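# Wedge the loose end board tight against the rail

## Task

Push a wedge, with its flat side facing the loose end board, into the open slot at the rail's end until that board is pressed snugly against the rail; the far end must stay wedged and both end boards must remain upright and flat on the table. The result must hold without the robot's help, so release the parts and move the grippers away before finishing.

## Robot and tools

Robot: two arms, left_arm and right_arm, each ending in a parallel-finger gripper. Fingers point along the gripper's own +z axis and close along its y axis. The reported hand position is the point between the finger pads when closed, roughly 2 cm short of the fingertips; closing pushes the tips about 10 mm further out along +z. Printed positions can be off, more so at long reach.

Scene frame (used in results): origin on the table top midway between the arms, +z up, +x out over the table, left_arm on the +y side. The arm names do not tell you which side of a picture an arm appears on.

execute_actions takes "actions", a list holding one item or nothing, plus optional "pictures" (true/false). An empty list just reports the current state with images. An action item is {"rows": [...], "steps": n}: up to 15 rows, n from 7 to 15 (default 15), each step 1/30 s; a missing row repeats the last one. A wait item is {"steps": n} with n up to 300, counted from the previous result, so thinking time eats into it. Pictures come only with an empty list or pictures: true. A refused call moves nothing.

A row is 14 numbers, each in [-1, 1], always for both arms: left_arm dx, dy, dz, rx, ry, rz, opening, then right_arm in the same order. dx..rz are an offset, expressed in that gripper's own axes, from the gripper's pose in the latest result showing it (or, before any such result, and for later calls within one reply, from where it stands when the action begins). Every row is measured from that same base, not chained. Scale: 1.0 = 0.6 m of translation or 180 degrees; rx, ry, rz form a single rotation vector. Opening is absolute: +1 fully open (0.084 m), -1 closed. All-zero offsets are not a pause: they pull the arm back to the base pose. To keep an arm still, send the offset back to where it should be in the first call and zeros afterwards, with its desired opening.

move: "target" is one such 14-number row (same offset rules), "speed" is top path speed in m/s, 0.002 to 0.5 (default 0.25; rotation up to twice that in rad/s). Both grippers travel straight lines that finish together, lasting 0.5 to 10 s; longer paths are cut off at 10 s short of the goal. The opening is sent at the start. Paths ignore obstacles and the other arm; grippers lag, drift and may overshoot speed, especially with a near-straight arm. Faster contact hits harder, and aiming past the contact point presses harder. The result adds a "move:" line: ending (done, off_target, moving, held, fault) and limits (paced = commanded pose clipped; held = a check blocked some steps, after which the arm may lunge quickly), plus each gripper's distance to its target. If only one arm is named, the other finished fine.



Control details: each step the commanded pose is clipped to within 70 mm and 16 degrees of the measured one; IK favours position over orientation. Joints move at most 3.14 rad/s. Results are taken 7 steps before an action ends; those steps run while you compose the next reply, and the simulation keeps running during your thinking. After an action the arm continues only to its last clipped pose, so far targets need follow-up commands; check the pose and the "Hand target" line. Fingers still in motion keep moving.

Results: per-arm position (m), quaternion wxyz, velocities, grip_measured (same scale as opening), joint positions and torques (offset, scaled, noisy). "pose unreachable" means the clearance check altered or blocked a command; HELD marks steps not sent.

Gripping: to hold, command an opening well below grip_measured; lower squeezes harder (about 24 N per pad, parts up to ~6 cm). Sending back grip_measured still grips lightly; wide parts may slip. Fast closing can over-press.

Avoid: knocking anything off the table (fails), arms colliding or pushing each other, hard pushes and slams, drops. A joint overload (waist/shoulder 45.5, elbow/forearm roll 27.3, wrist pitch/roll 18.2 N m, held weight included) triggers a fault: the arm backs off, freezes 10 s and drops the rest of the call. Sustained holding heats motors; warnings from 65 °C, brakes at 80 °C. Occasional tugs on held parts or nudges to loose items may occur. Finish efficiently and smoothly, then open, withdraw, and confirm the boards stay put.

Each tool is called after ">>>" in YAML: its name, and indented under it one key for each argument.

## Session

>>> execute_actions:
  actions: []

Scene clock: 0.00 s of 5950.00 s.
left_arm: end_effector_position=(+0.0978, +0.2184, +0.1711) grip_measured=+1.00 end_effector_quat_wxyz=(-0.463, +0.863, +0.115, -0.168) end_effector_velocity=(+0.000, -0.000, -0.000) end_effector_angular_velocity=(+0.001, +0.001, +0.001) | right_arm: end_effector_position=(+0.1688, -0.2291, +0.1844) grip_measured=+1.00 end_effector_quat_wxyz=(+0.342, +0.892, -0.281, +0.088) end_effector_velocity=(-0.000, -0.000, -0.000) end_effector_angular_velocity=(-0.001, +0.000, +0.000)
Joint positions: left_arm=[-1.036  0.193 -1.036 -0.014  1.872 -1.367  0.084] | right_arm=[ 1.108 -0.05  -0.907 -0.315  1.615  1.734  0.084]
Joint velocities: left_arm=[ 0.001  0.003 -0.002 -0.     0.     0.    -0.   ] | right_arm=[ 0.     0.001  0.    -0.     0.001 -0.     0.   ]
Joint torques (N m, as the arm reports them, + toward a larger angle): no reading
Hand target (left_arm): +0.098, +0.218, +0.171; -0.463, +0.863, +0.115, -0.168
Hand target (right_arm): +0.169, -0.229, +0.184; +0.342, +0.892, -0.281, +0.088

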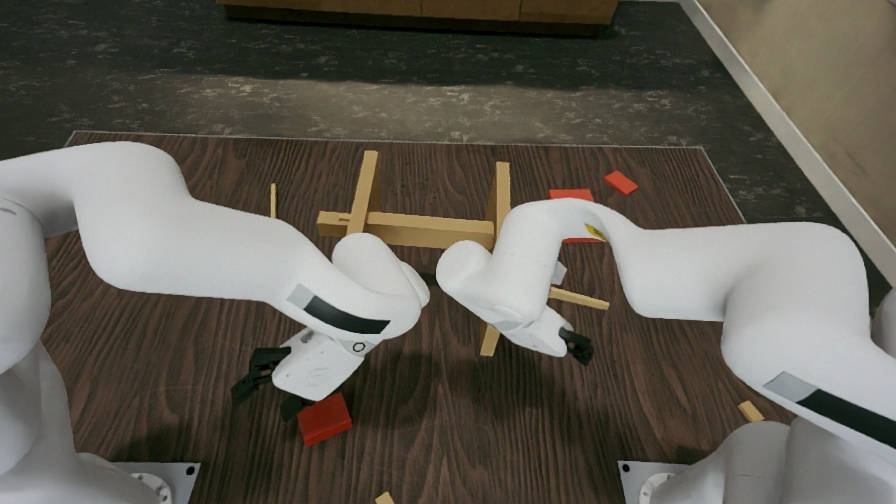

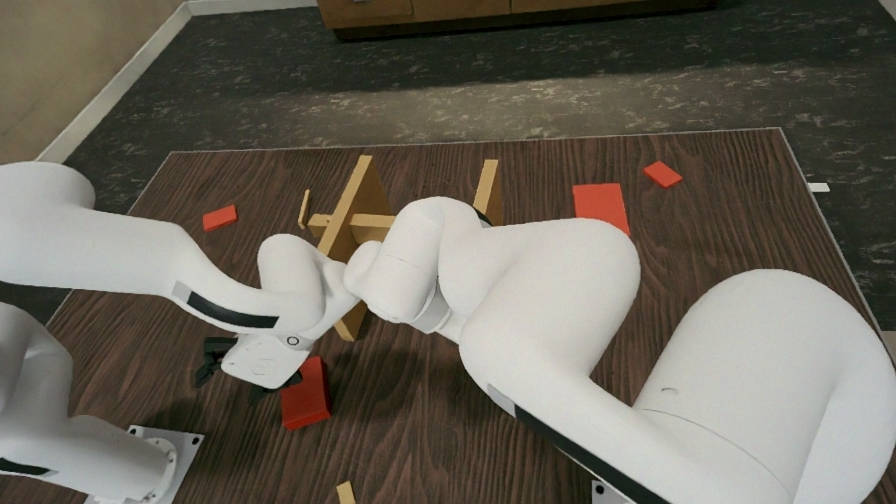

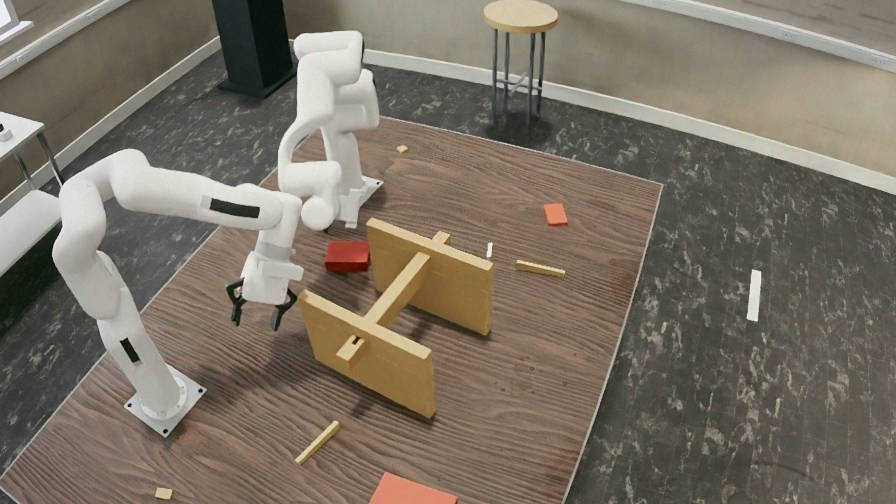

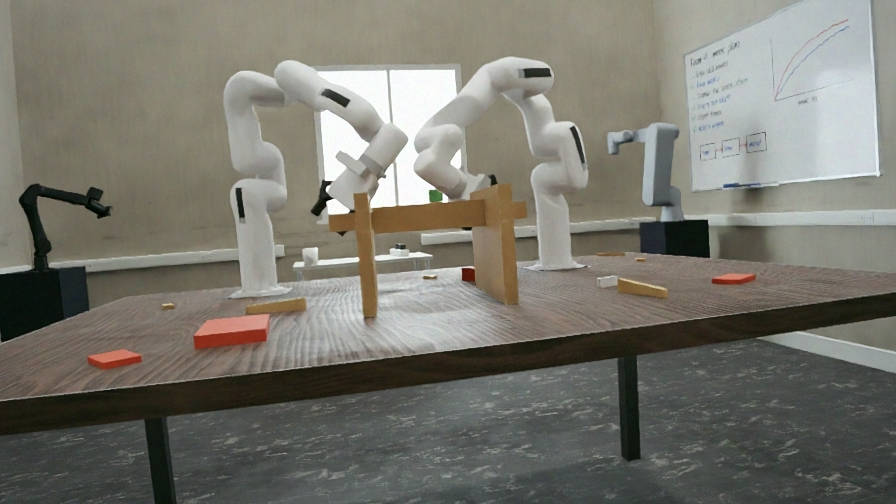

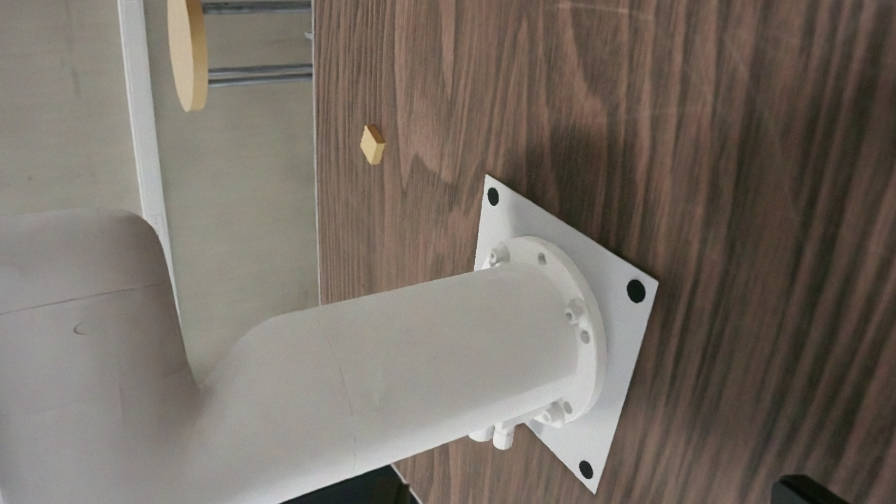

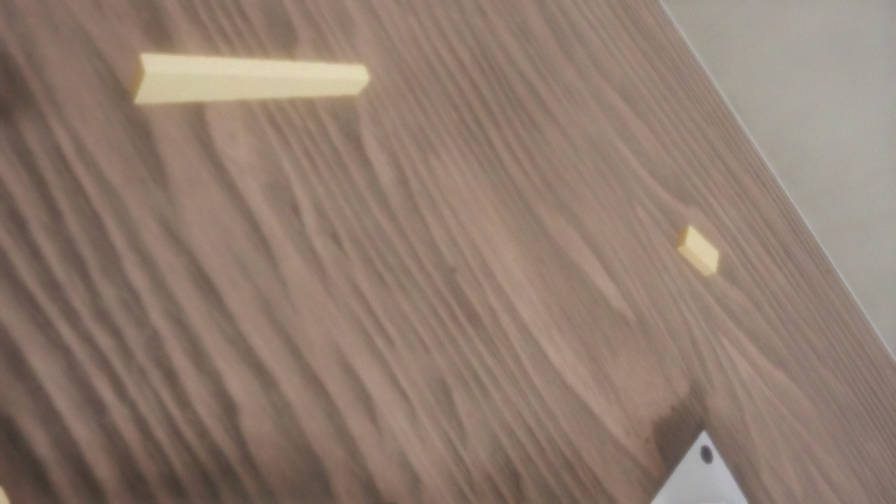

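>>> zoom_image:
  camera: "cam_high"
  region: [280, 200, 600, 440]

>>> zoom_image:
  camera: "cam_head_left"
  region: [250, 140, 530, 300]

>>> zoom_image:
  camera: "cam_low"
  region: [220, 170, 700, 340]

Region (280, 200, 600, 440) of cam_high's 896x504 image, scaled by 1.575, with more detail than that image has; it fills the top 378 rows of this view, and the rest is white.

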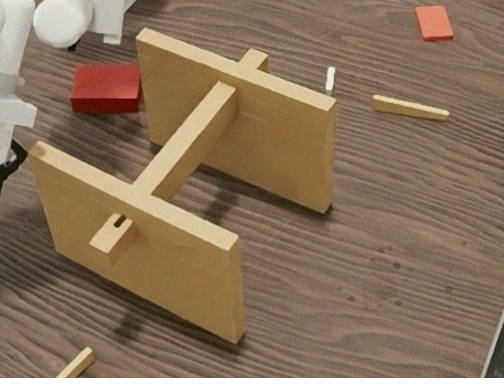

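Region (250, 140, 530, 300) of cam_head_left's 896x504 image, scaled by 1.800, with more detail than that image has; it fills the top 288 rows of this view, and the rest is white.

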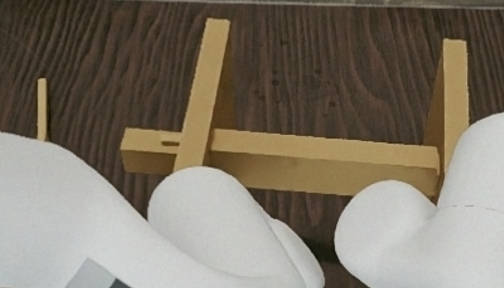

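Region (220, 170, 700, 340) of cam_low's 896x504 image, scaled by 1.050, with more detail than that image has; it fills the top 178 rows of this view, and the rest is white.

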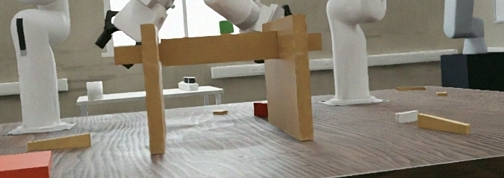

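>>> zoom_image:
  camera: "cam_high"
  region: [320, 300, 400, 380]

>>> zoom_image:
  camera: "cam_head_left"
  region: [300, 180, 400, 250]

>>> zoom_image:
  camera: "cam_low"
  region: [310, 170, 550, 330]

>>> zoom_image:
  camera: "cam_high"
  region: [380, 210, 480, 290]

Region (320, 300, 400, 380) of cam_high's 896x504 image, scaled by 6.300, with more detail than that image has.

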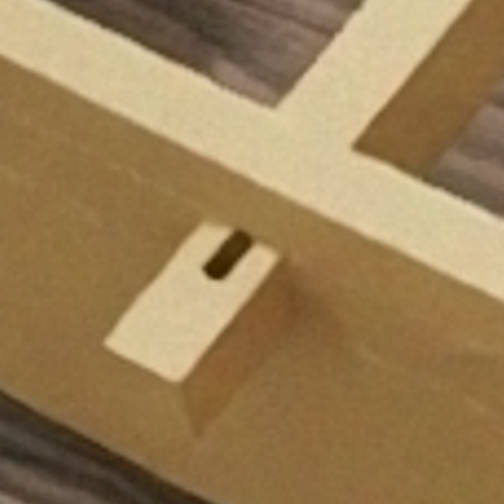

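Region (300, 180, 400, 250) of cam_head_left's 896x504 image, scaled by 5.040, with more detail than that image has; it fills the top 353 rows of this view, and the rest is white.

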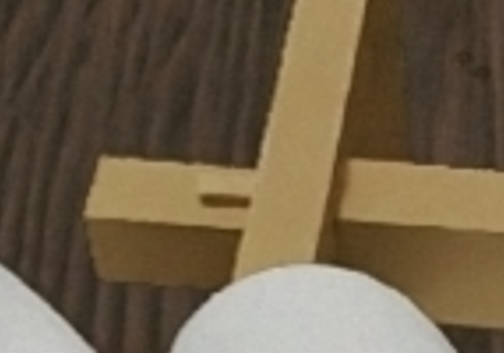

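Region (310, 170, 550, 330) of cam_low's 896x504 image, scaled by 2.100, with more detail than that image has.

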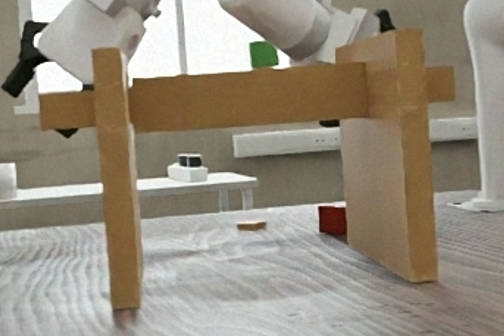

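Region (380, 210, 480, 290) of cam_high's 896x504 image, scaled by 5.040, with more detail than that image has; it fills the top 403 rows of this view, and the rest is white.

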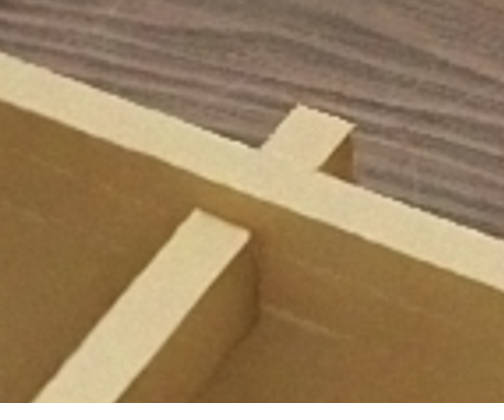

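>>> move:
  target: [0.066,-0.26,-0.086,-0.309,0.112,0.077,1,0.091,0.2,-0.119,0.226,-0.058,-0.186,1]

Scene clock: 4.17 s of 5950.00 s.
left_arm: end_effector_position=(+0.1479, +0.2776, +0.3212) grip_measured=+1.00 end_effector_quat_wxyz=(-0.001, +1.000, -0.001, +0.001) end_effector_velocity=(+0.000, +0.000, +0.001) end_effector_angular_velocity=(-0.005, -0.002, -0.002) | right_arm: end_effector_position=(+0.1486, -0.2788, +0.3236) grip_measured=+1.00 end_effector_quat_wxyz=(+0.000, +1.000, +0.001, +0.001) end_effector_velocity=(+0.000, -0.000, +0.001) end_effector_angular_velocity=(+0.003, +0.000, +0.002)
Joint positions: left_arm=[-0.724 -0.93  -0.685  0.003  1.617 -0.792  0.084] | right_arm=[ 0.739 -0.847 -0.73  -0.001  1.576  0.658  0.084]
Joint velocities: left_arm=[ 0.003 -0.003 -0.001 -0.002 -0.     0.005  0.   ] | right_arm=[-0.004 -0.001 -0.003  0.003  0.002 -0.005  0.   ]
Joint torques (N m, as the arm reports them, + toward a larger angle): left_arm=[  0.18  -0.48 -11.56  -0.9   -0.71   0.74] | right_arm=[  2.25  -4.01 -11.3    0.56  -0.79   0.08]
Hand target (left_arm): +0.148, +0.278, +0.322; -0.001, +1.000, -0.001, +0.001
Hand target (right_arm): +0.149, -0.279, +0.324; -0.000, +1.000, +0.001, +0.001
Off the commanded pose (left_arm): 0.001 m, 0 deg.
Off the commanded pose (right_arm): 0.001 m, 0 deg.
Kept back: nothing.
move: done

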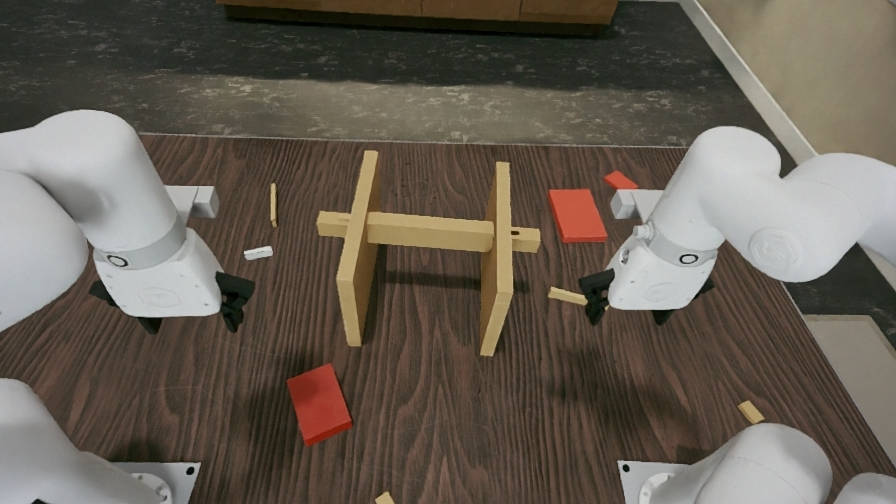

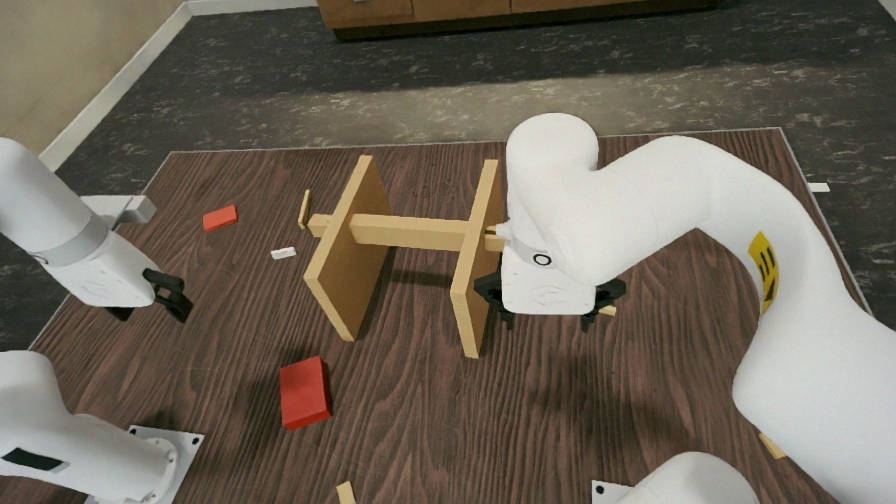

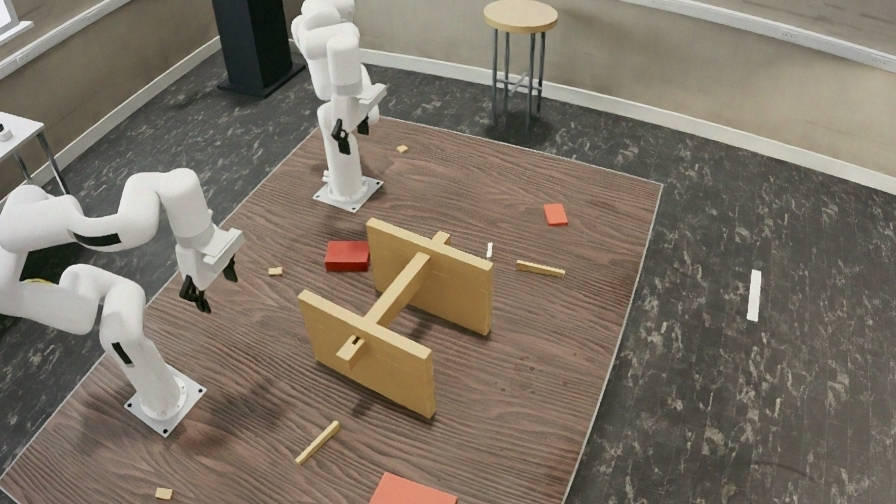

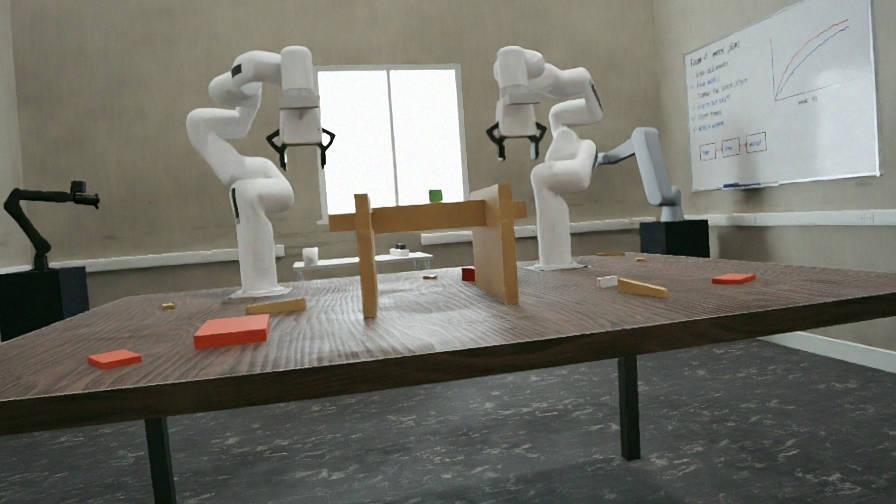

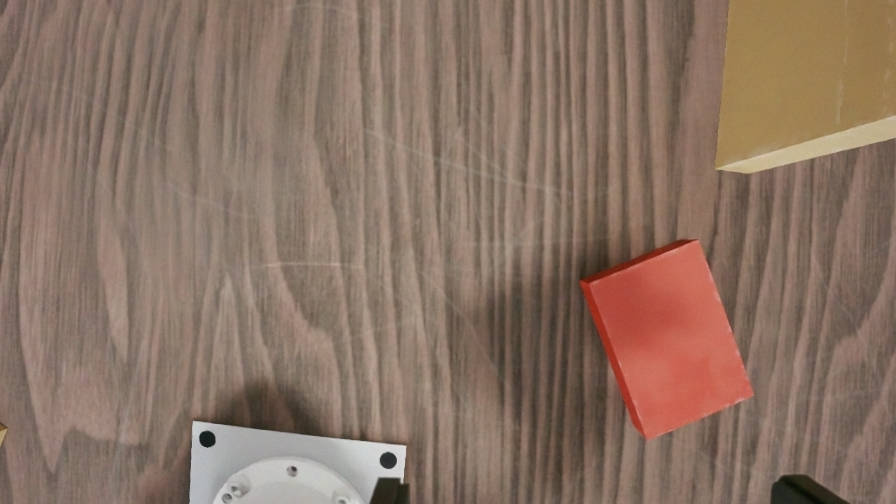

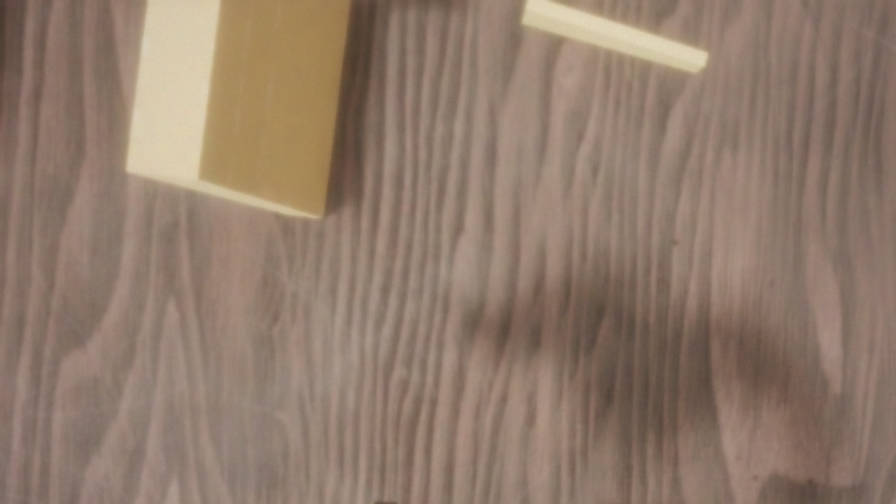

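>>> move:
  target: [0.37,0.12,0,0,0,0,1,0.37,-0.17,0,0,0,0,1]

Scene clock: 5.90 s of 5950.00 s.
left_arm: end_effector_position=(+0.3697, +0.2063, +0.3213) grip_measured=+1.00 end_effector_quat_wxyz=(-0.002, +1.000, -0.001, +0.001) end_effector_velocity=(-0.000, +0.000, -0.005) end_effector_angular_velocity=(+0.006, +0.011, -0.000) | right_arm: end_effector_position=(+0.3703, -0.1770, +0.3248) grip_measured=+1.00 end_effector_quat_wxyz=(-0.000, +1.000, +0.001, +0.001) end_effector_velocity=(+0.001, -0.000, -0.003) end_effector_angular_velocity=(-0.004, +0.006, -0.000)
Joint positions: left_arm=[-0.475 -0.146 -1.249  0.004  1.395 -0.544  0.084] | right_arm=[ 0.623  0.004 -1.423 -0.001  1.417  0.543  0.084]
Joint velocities: left_arm=[0.    0.009 0.002 0.    0.001 0.    0.   ] | right_arm=[-0.001  0.007 -0.001 -0.     0.001 -0.    -0.   ]
Joint torques (N m, as the arm reports them, + toward a larger angle): left_arm=[ -0.18 -11.5  -12.06  -0.94  -0.74   0.87] | right_arm=[  2.14 -17.99 -11.63   0.97  -0.8    0.01]
Hand target (left_arm): +0.370, +0.206, +0.321; -0.002, +1.000, -0.001, +0.001
Hand target (right_arm): +0.371, -0.177, +0.324; +0.000, +1.000, +0.001, +0.001
Off the commanded pose (left_arm): 0.001 m, 0 deg.
Off the commanded pose (right_arm): 0.001 m, 0 deg.
Kept back: nothing.
move: done

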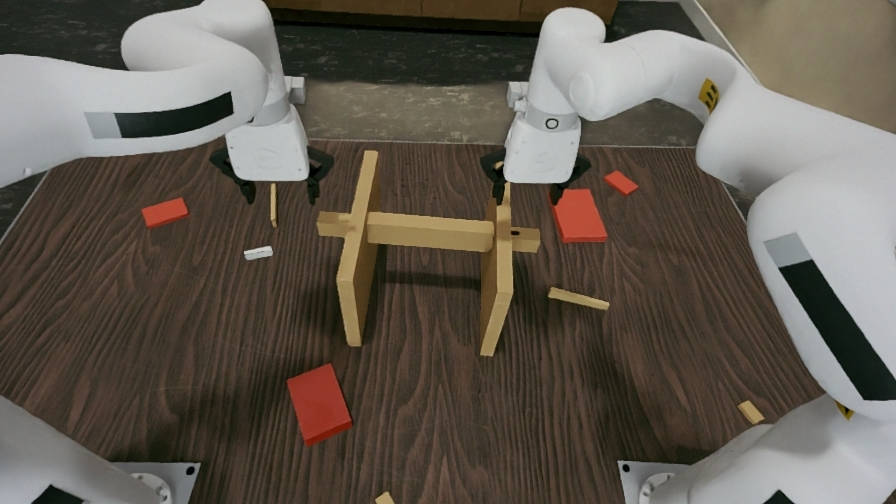

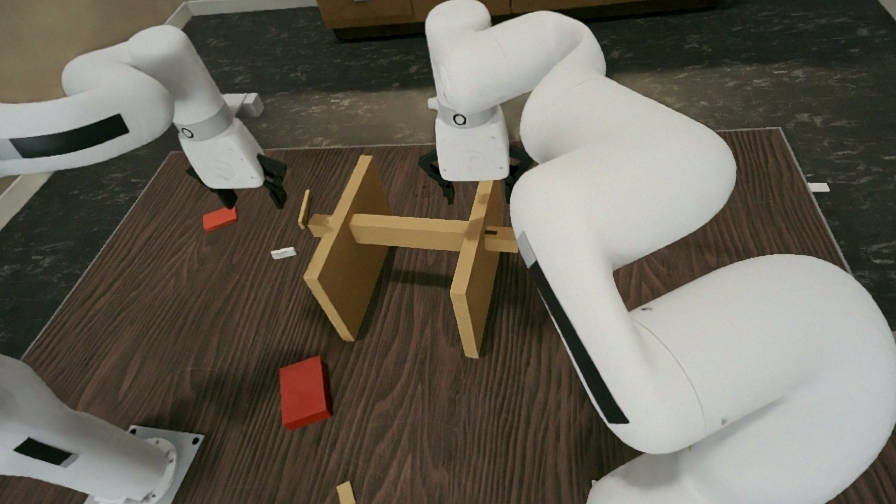

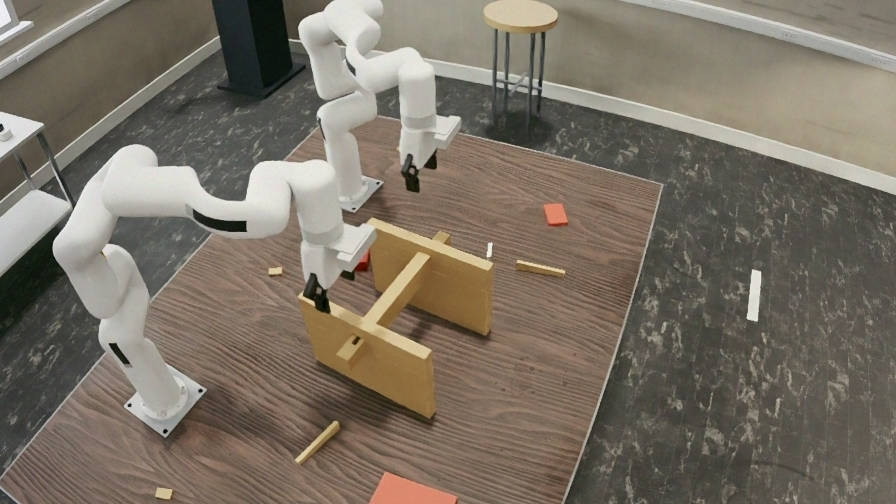

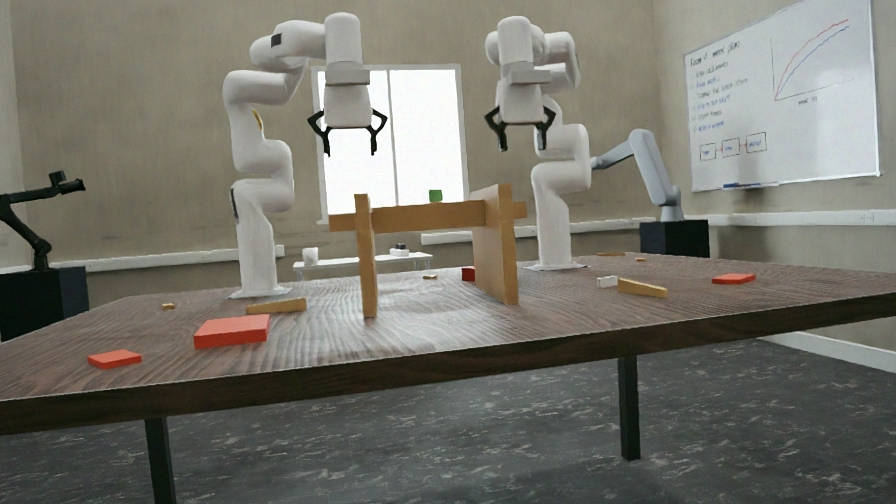

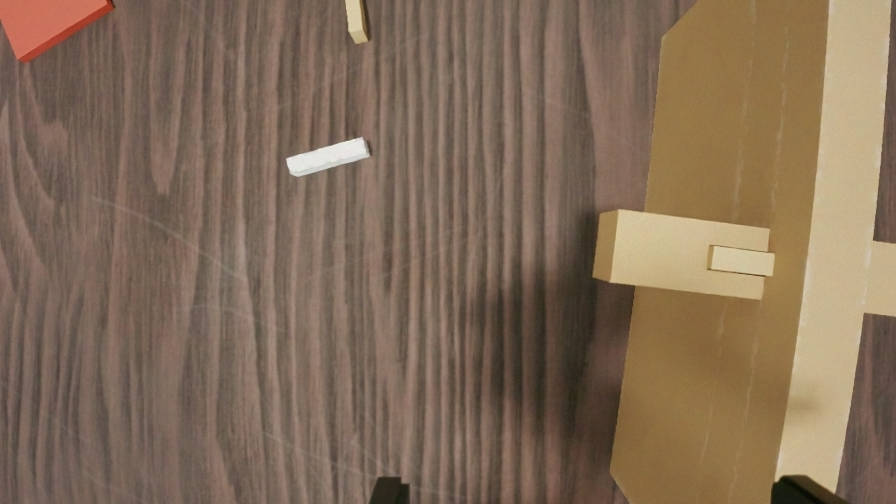

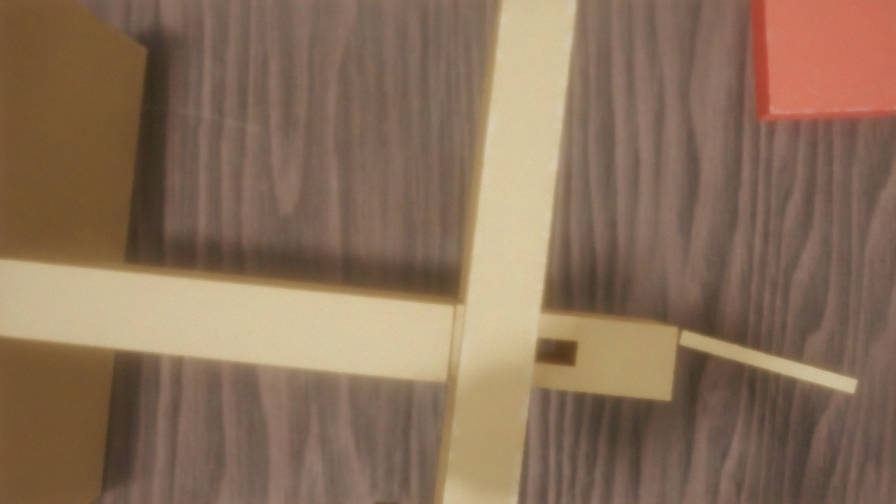

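>>> zoom_image:
  camera: "cam_right_wrist"
  region: [420, 260, 880, 440]

>>> zoom_image:
  camera: "cam_high"
  region: [280, 400, 360, 480]

>>> zoom_image:
  camera: "cam_high"
  region: [470, 230, 590, 300]

>>> zoom_image:
  camera: "cam_low"
  region: [235, 280, 325, 330]

>>> zoom_image:
  camera: "cam_low"
  region: [590, 260, 680, 310]

>>> zoom_image:
  camera: "cam_left_wrist"
  region: [580, 180, 896, 340]

Region (420, 260, 880, 440) of cam_right_wrist's 896x504 image, scaled by 1.096, with more detail than that image has; it fills the top 197 rows of this view, and the rest is white.

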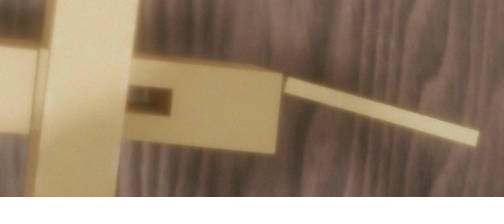

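Region (280, 400, 360, 480) of cam_high's 896x504 image, scaled by 6.300, with more detail than that image has.

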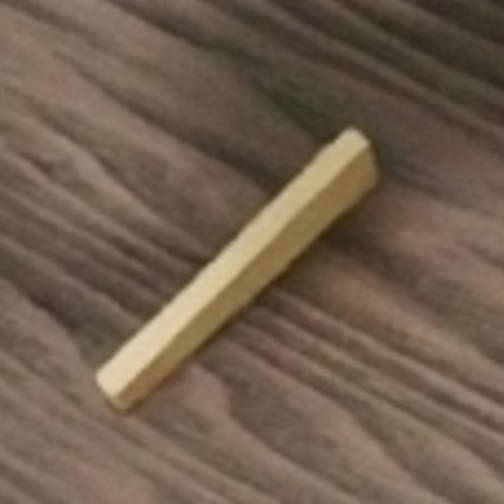

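Region (470, 230, 590, 300) of cam_high's 896x504 image, scaled by 4.200, with more detail than that image has; it fills the top 294 rows of this view, and the rest is white.

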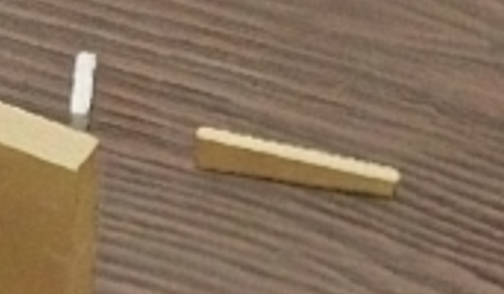

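Region (235, 280, 325, 330) of cam_low's 896x504 image, scaled by 5.600, with more detail than that image has.

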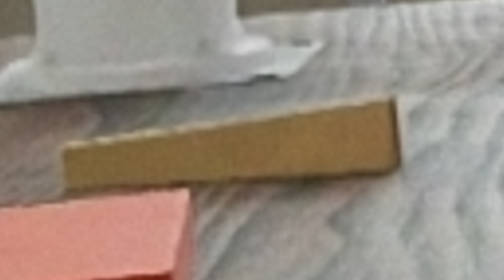

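Region (590, 260, 680, 310) of cam_low's 896x504 image, scaled by 5.600, with more detail than that image has.

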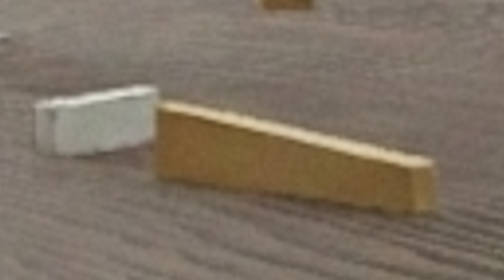

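Region (580, 180, 896, 340) of cam_left_wrist's 896x504 image, scaled by 1.595, with more detail than that image has; it fills the top 255 rows of this view, and the rest is white.

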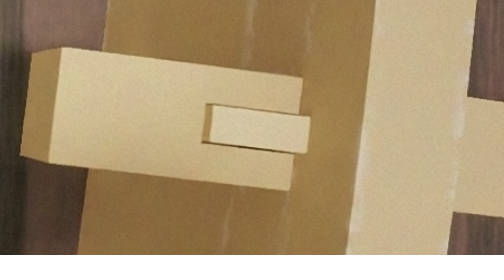

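>>> move:
  target: [0.3,-0.3,0.1,0,0,0,1,-0.27,0.3,0.17,0,0,0,1]

Scene clock: 10.17 s of 5950.00 s.
left_arm: end_effector_position=(+0.5494, +0.3867, +0.2629) grip_measured=+1.00 end_effector_quat_wxyz=(-0.002, +1.000, -0.001, +0.002) end_effector_velocity=(+0.000, +0.002, -0.005) end_effector_angular_velocity=(+0.001, +0.009, +0.002) | right_arm: end_effector_position=(+0.2088, -0.3566, +0.2222) grip_measured=+1.00 end_effector_quat_wxyz=(+0.000, +1.000, +0.001, +0.001) end_effector_velocity=(-0.002, -0.000, -0.002) end_effector_angular_velocity=(-0.001, +0.003, +0.002)
Joint positions: left_arm=[-0.015  0.277 -1.591  0.005  1.311 -0.084  0.084] | right_arm=[ 0.35  -0.799 -0.463 -0.001  1.26   0.27   0.084]
Joint velocities: left_arm=[ 0.003  0.008  0.     0.    -0.     0.001 -0.   ] | right_arm=[ 0.    -0.004  0.006  0.     0.001 -0.002 -0.   ]
Joint torques (N m, as the arm reports them, + toward a larger angle): left_arm=[ -0.4  -17.98 -12.03  -0.81  -0.78   0.78] | right_arm=[  2.11  -5.28 -11.64   0.9   -0.78   0.01]
Hand target (left_arm): +0.549, +0.387, +0.262; -0.003, +1.000, -0.001, +0.001
Hand target (right_arm): +0.209, -0.357, +0.222; +0.000, +1.000, +0.001, +0.001
Off the commanded pose (left_arm): 0.001 m, 0 deg.
Off the commanded pose (right_arm): 0.001 m, 0 deg.
Kept back: nothing.
move: done

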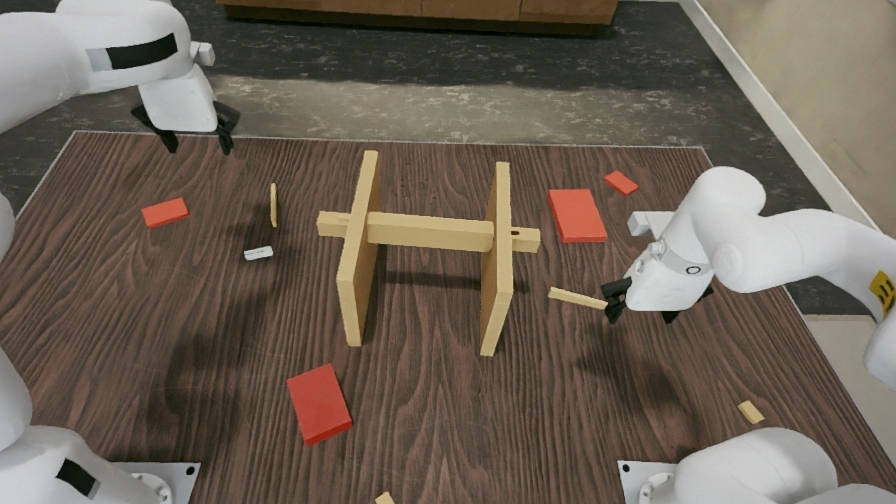

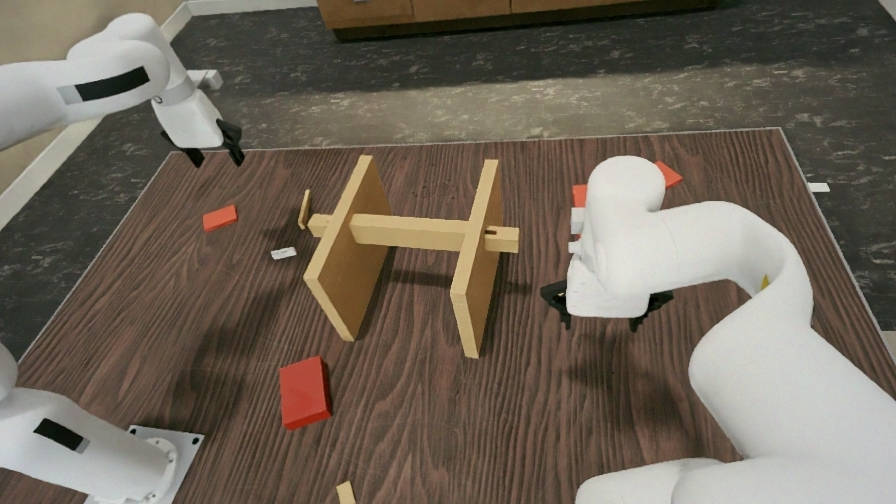

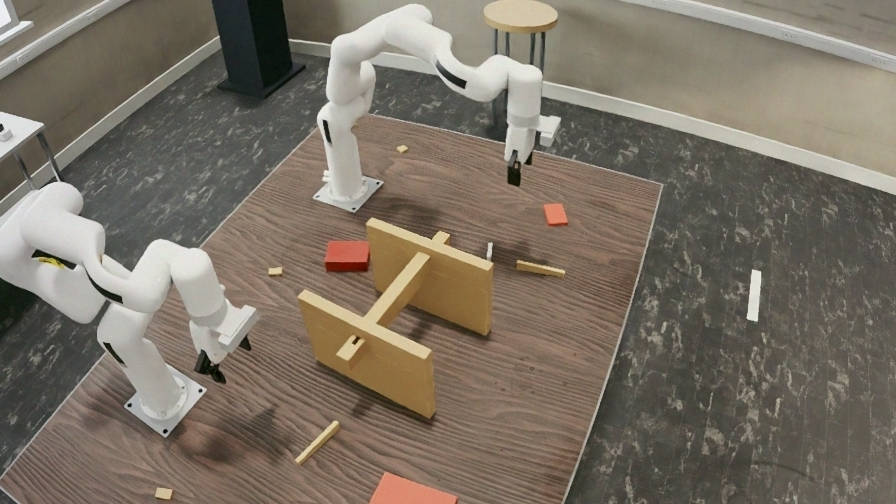

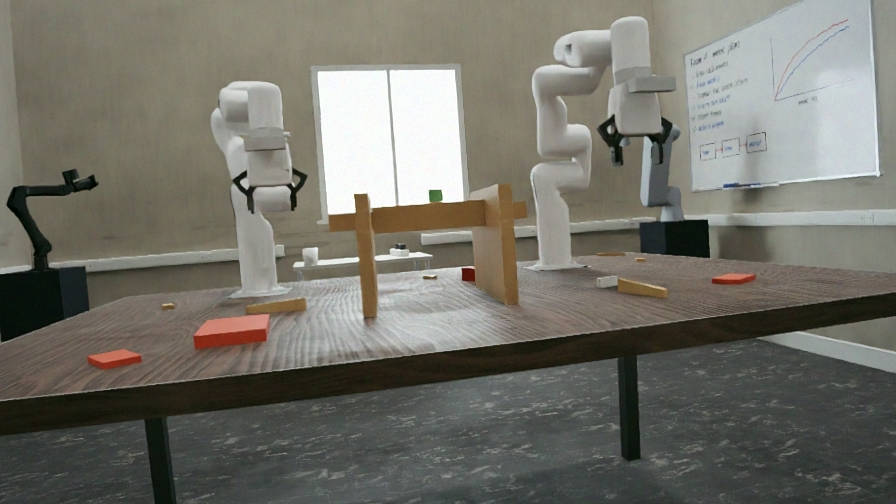

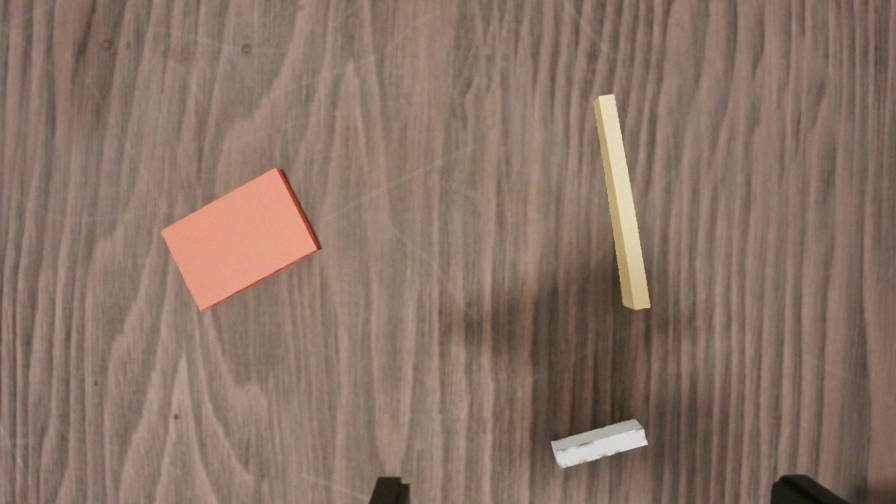

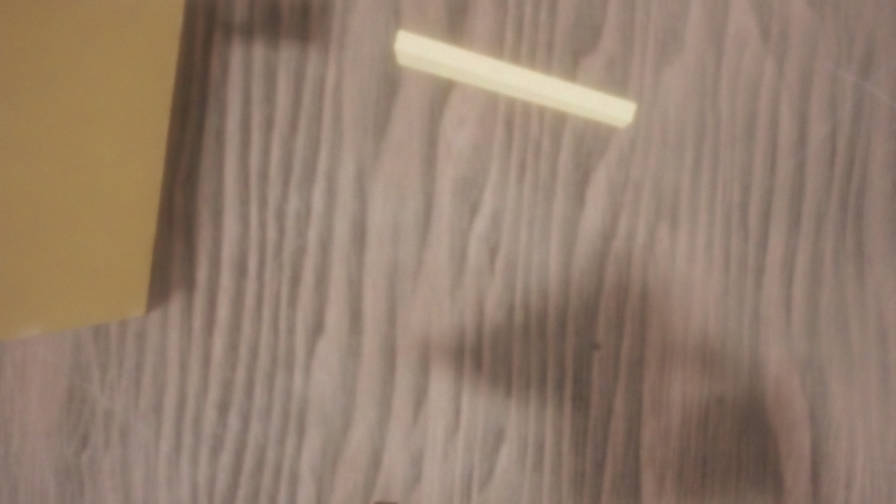

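>>> zoom_image:
  camera: "cam_left_wrist"
  region: [520, 80, 760, 320]

>>> zoom_image:
  camera: "cam_right_wrist"
  region: [380, 10, 660, 150]

Region (520, 80, 760, 320) of cam_left_wrist's 896x504 image, scaled by 2.100, with more detail than that image has.

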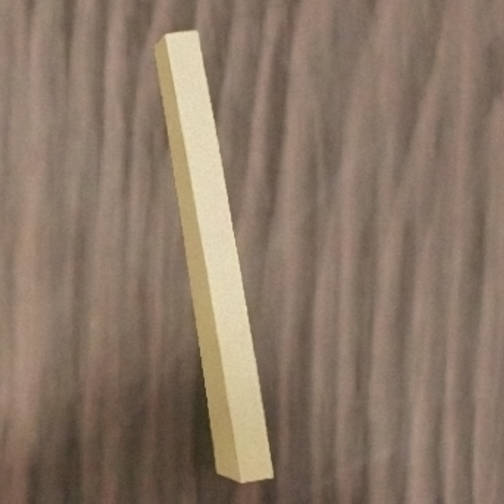

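Region (380, 10, 660, 150) of cam_right_wrist's 896x504 image, scaled by 1.800, with more detail than that image has.

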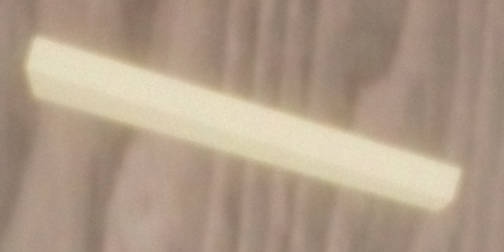

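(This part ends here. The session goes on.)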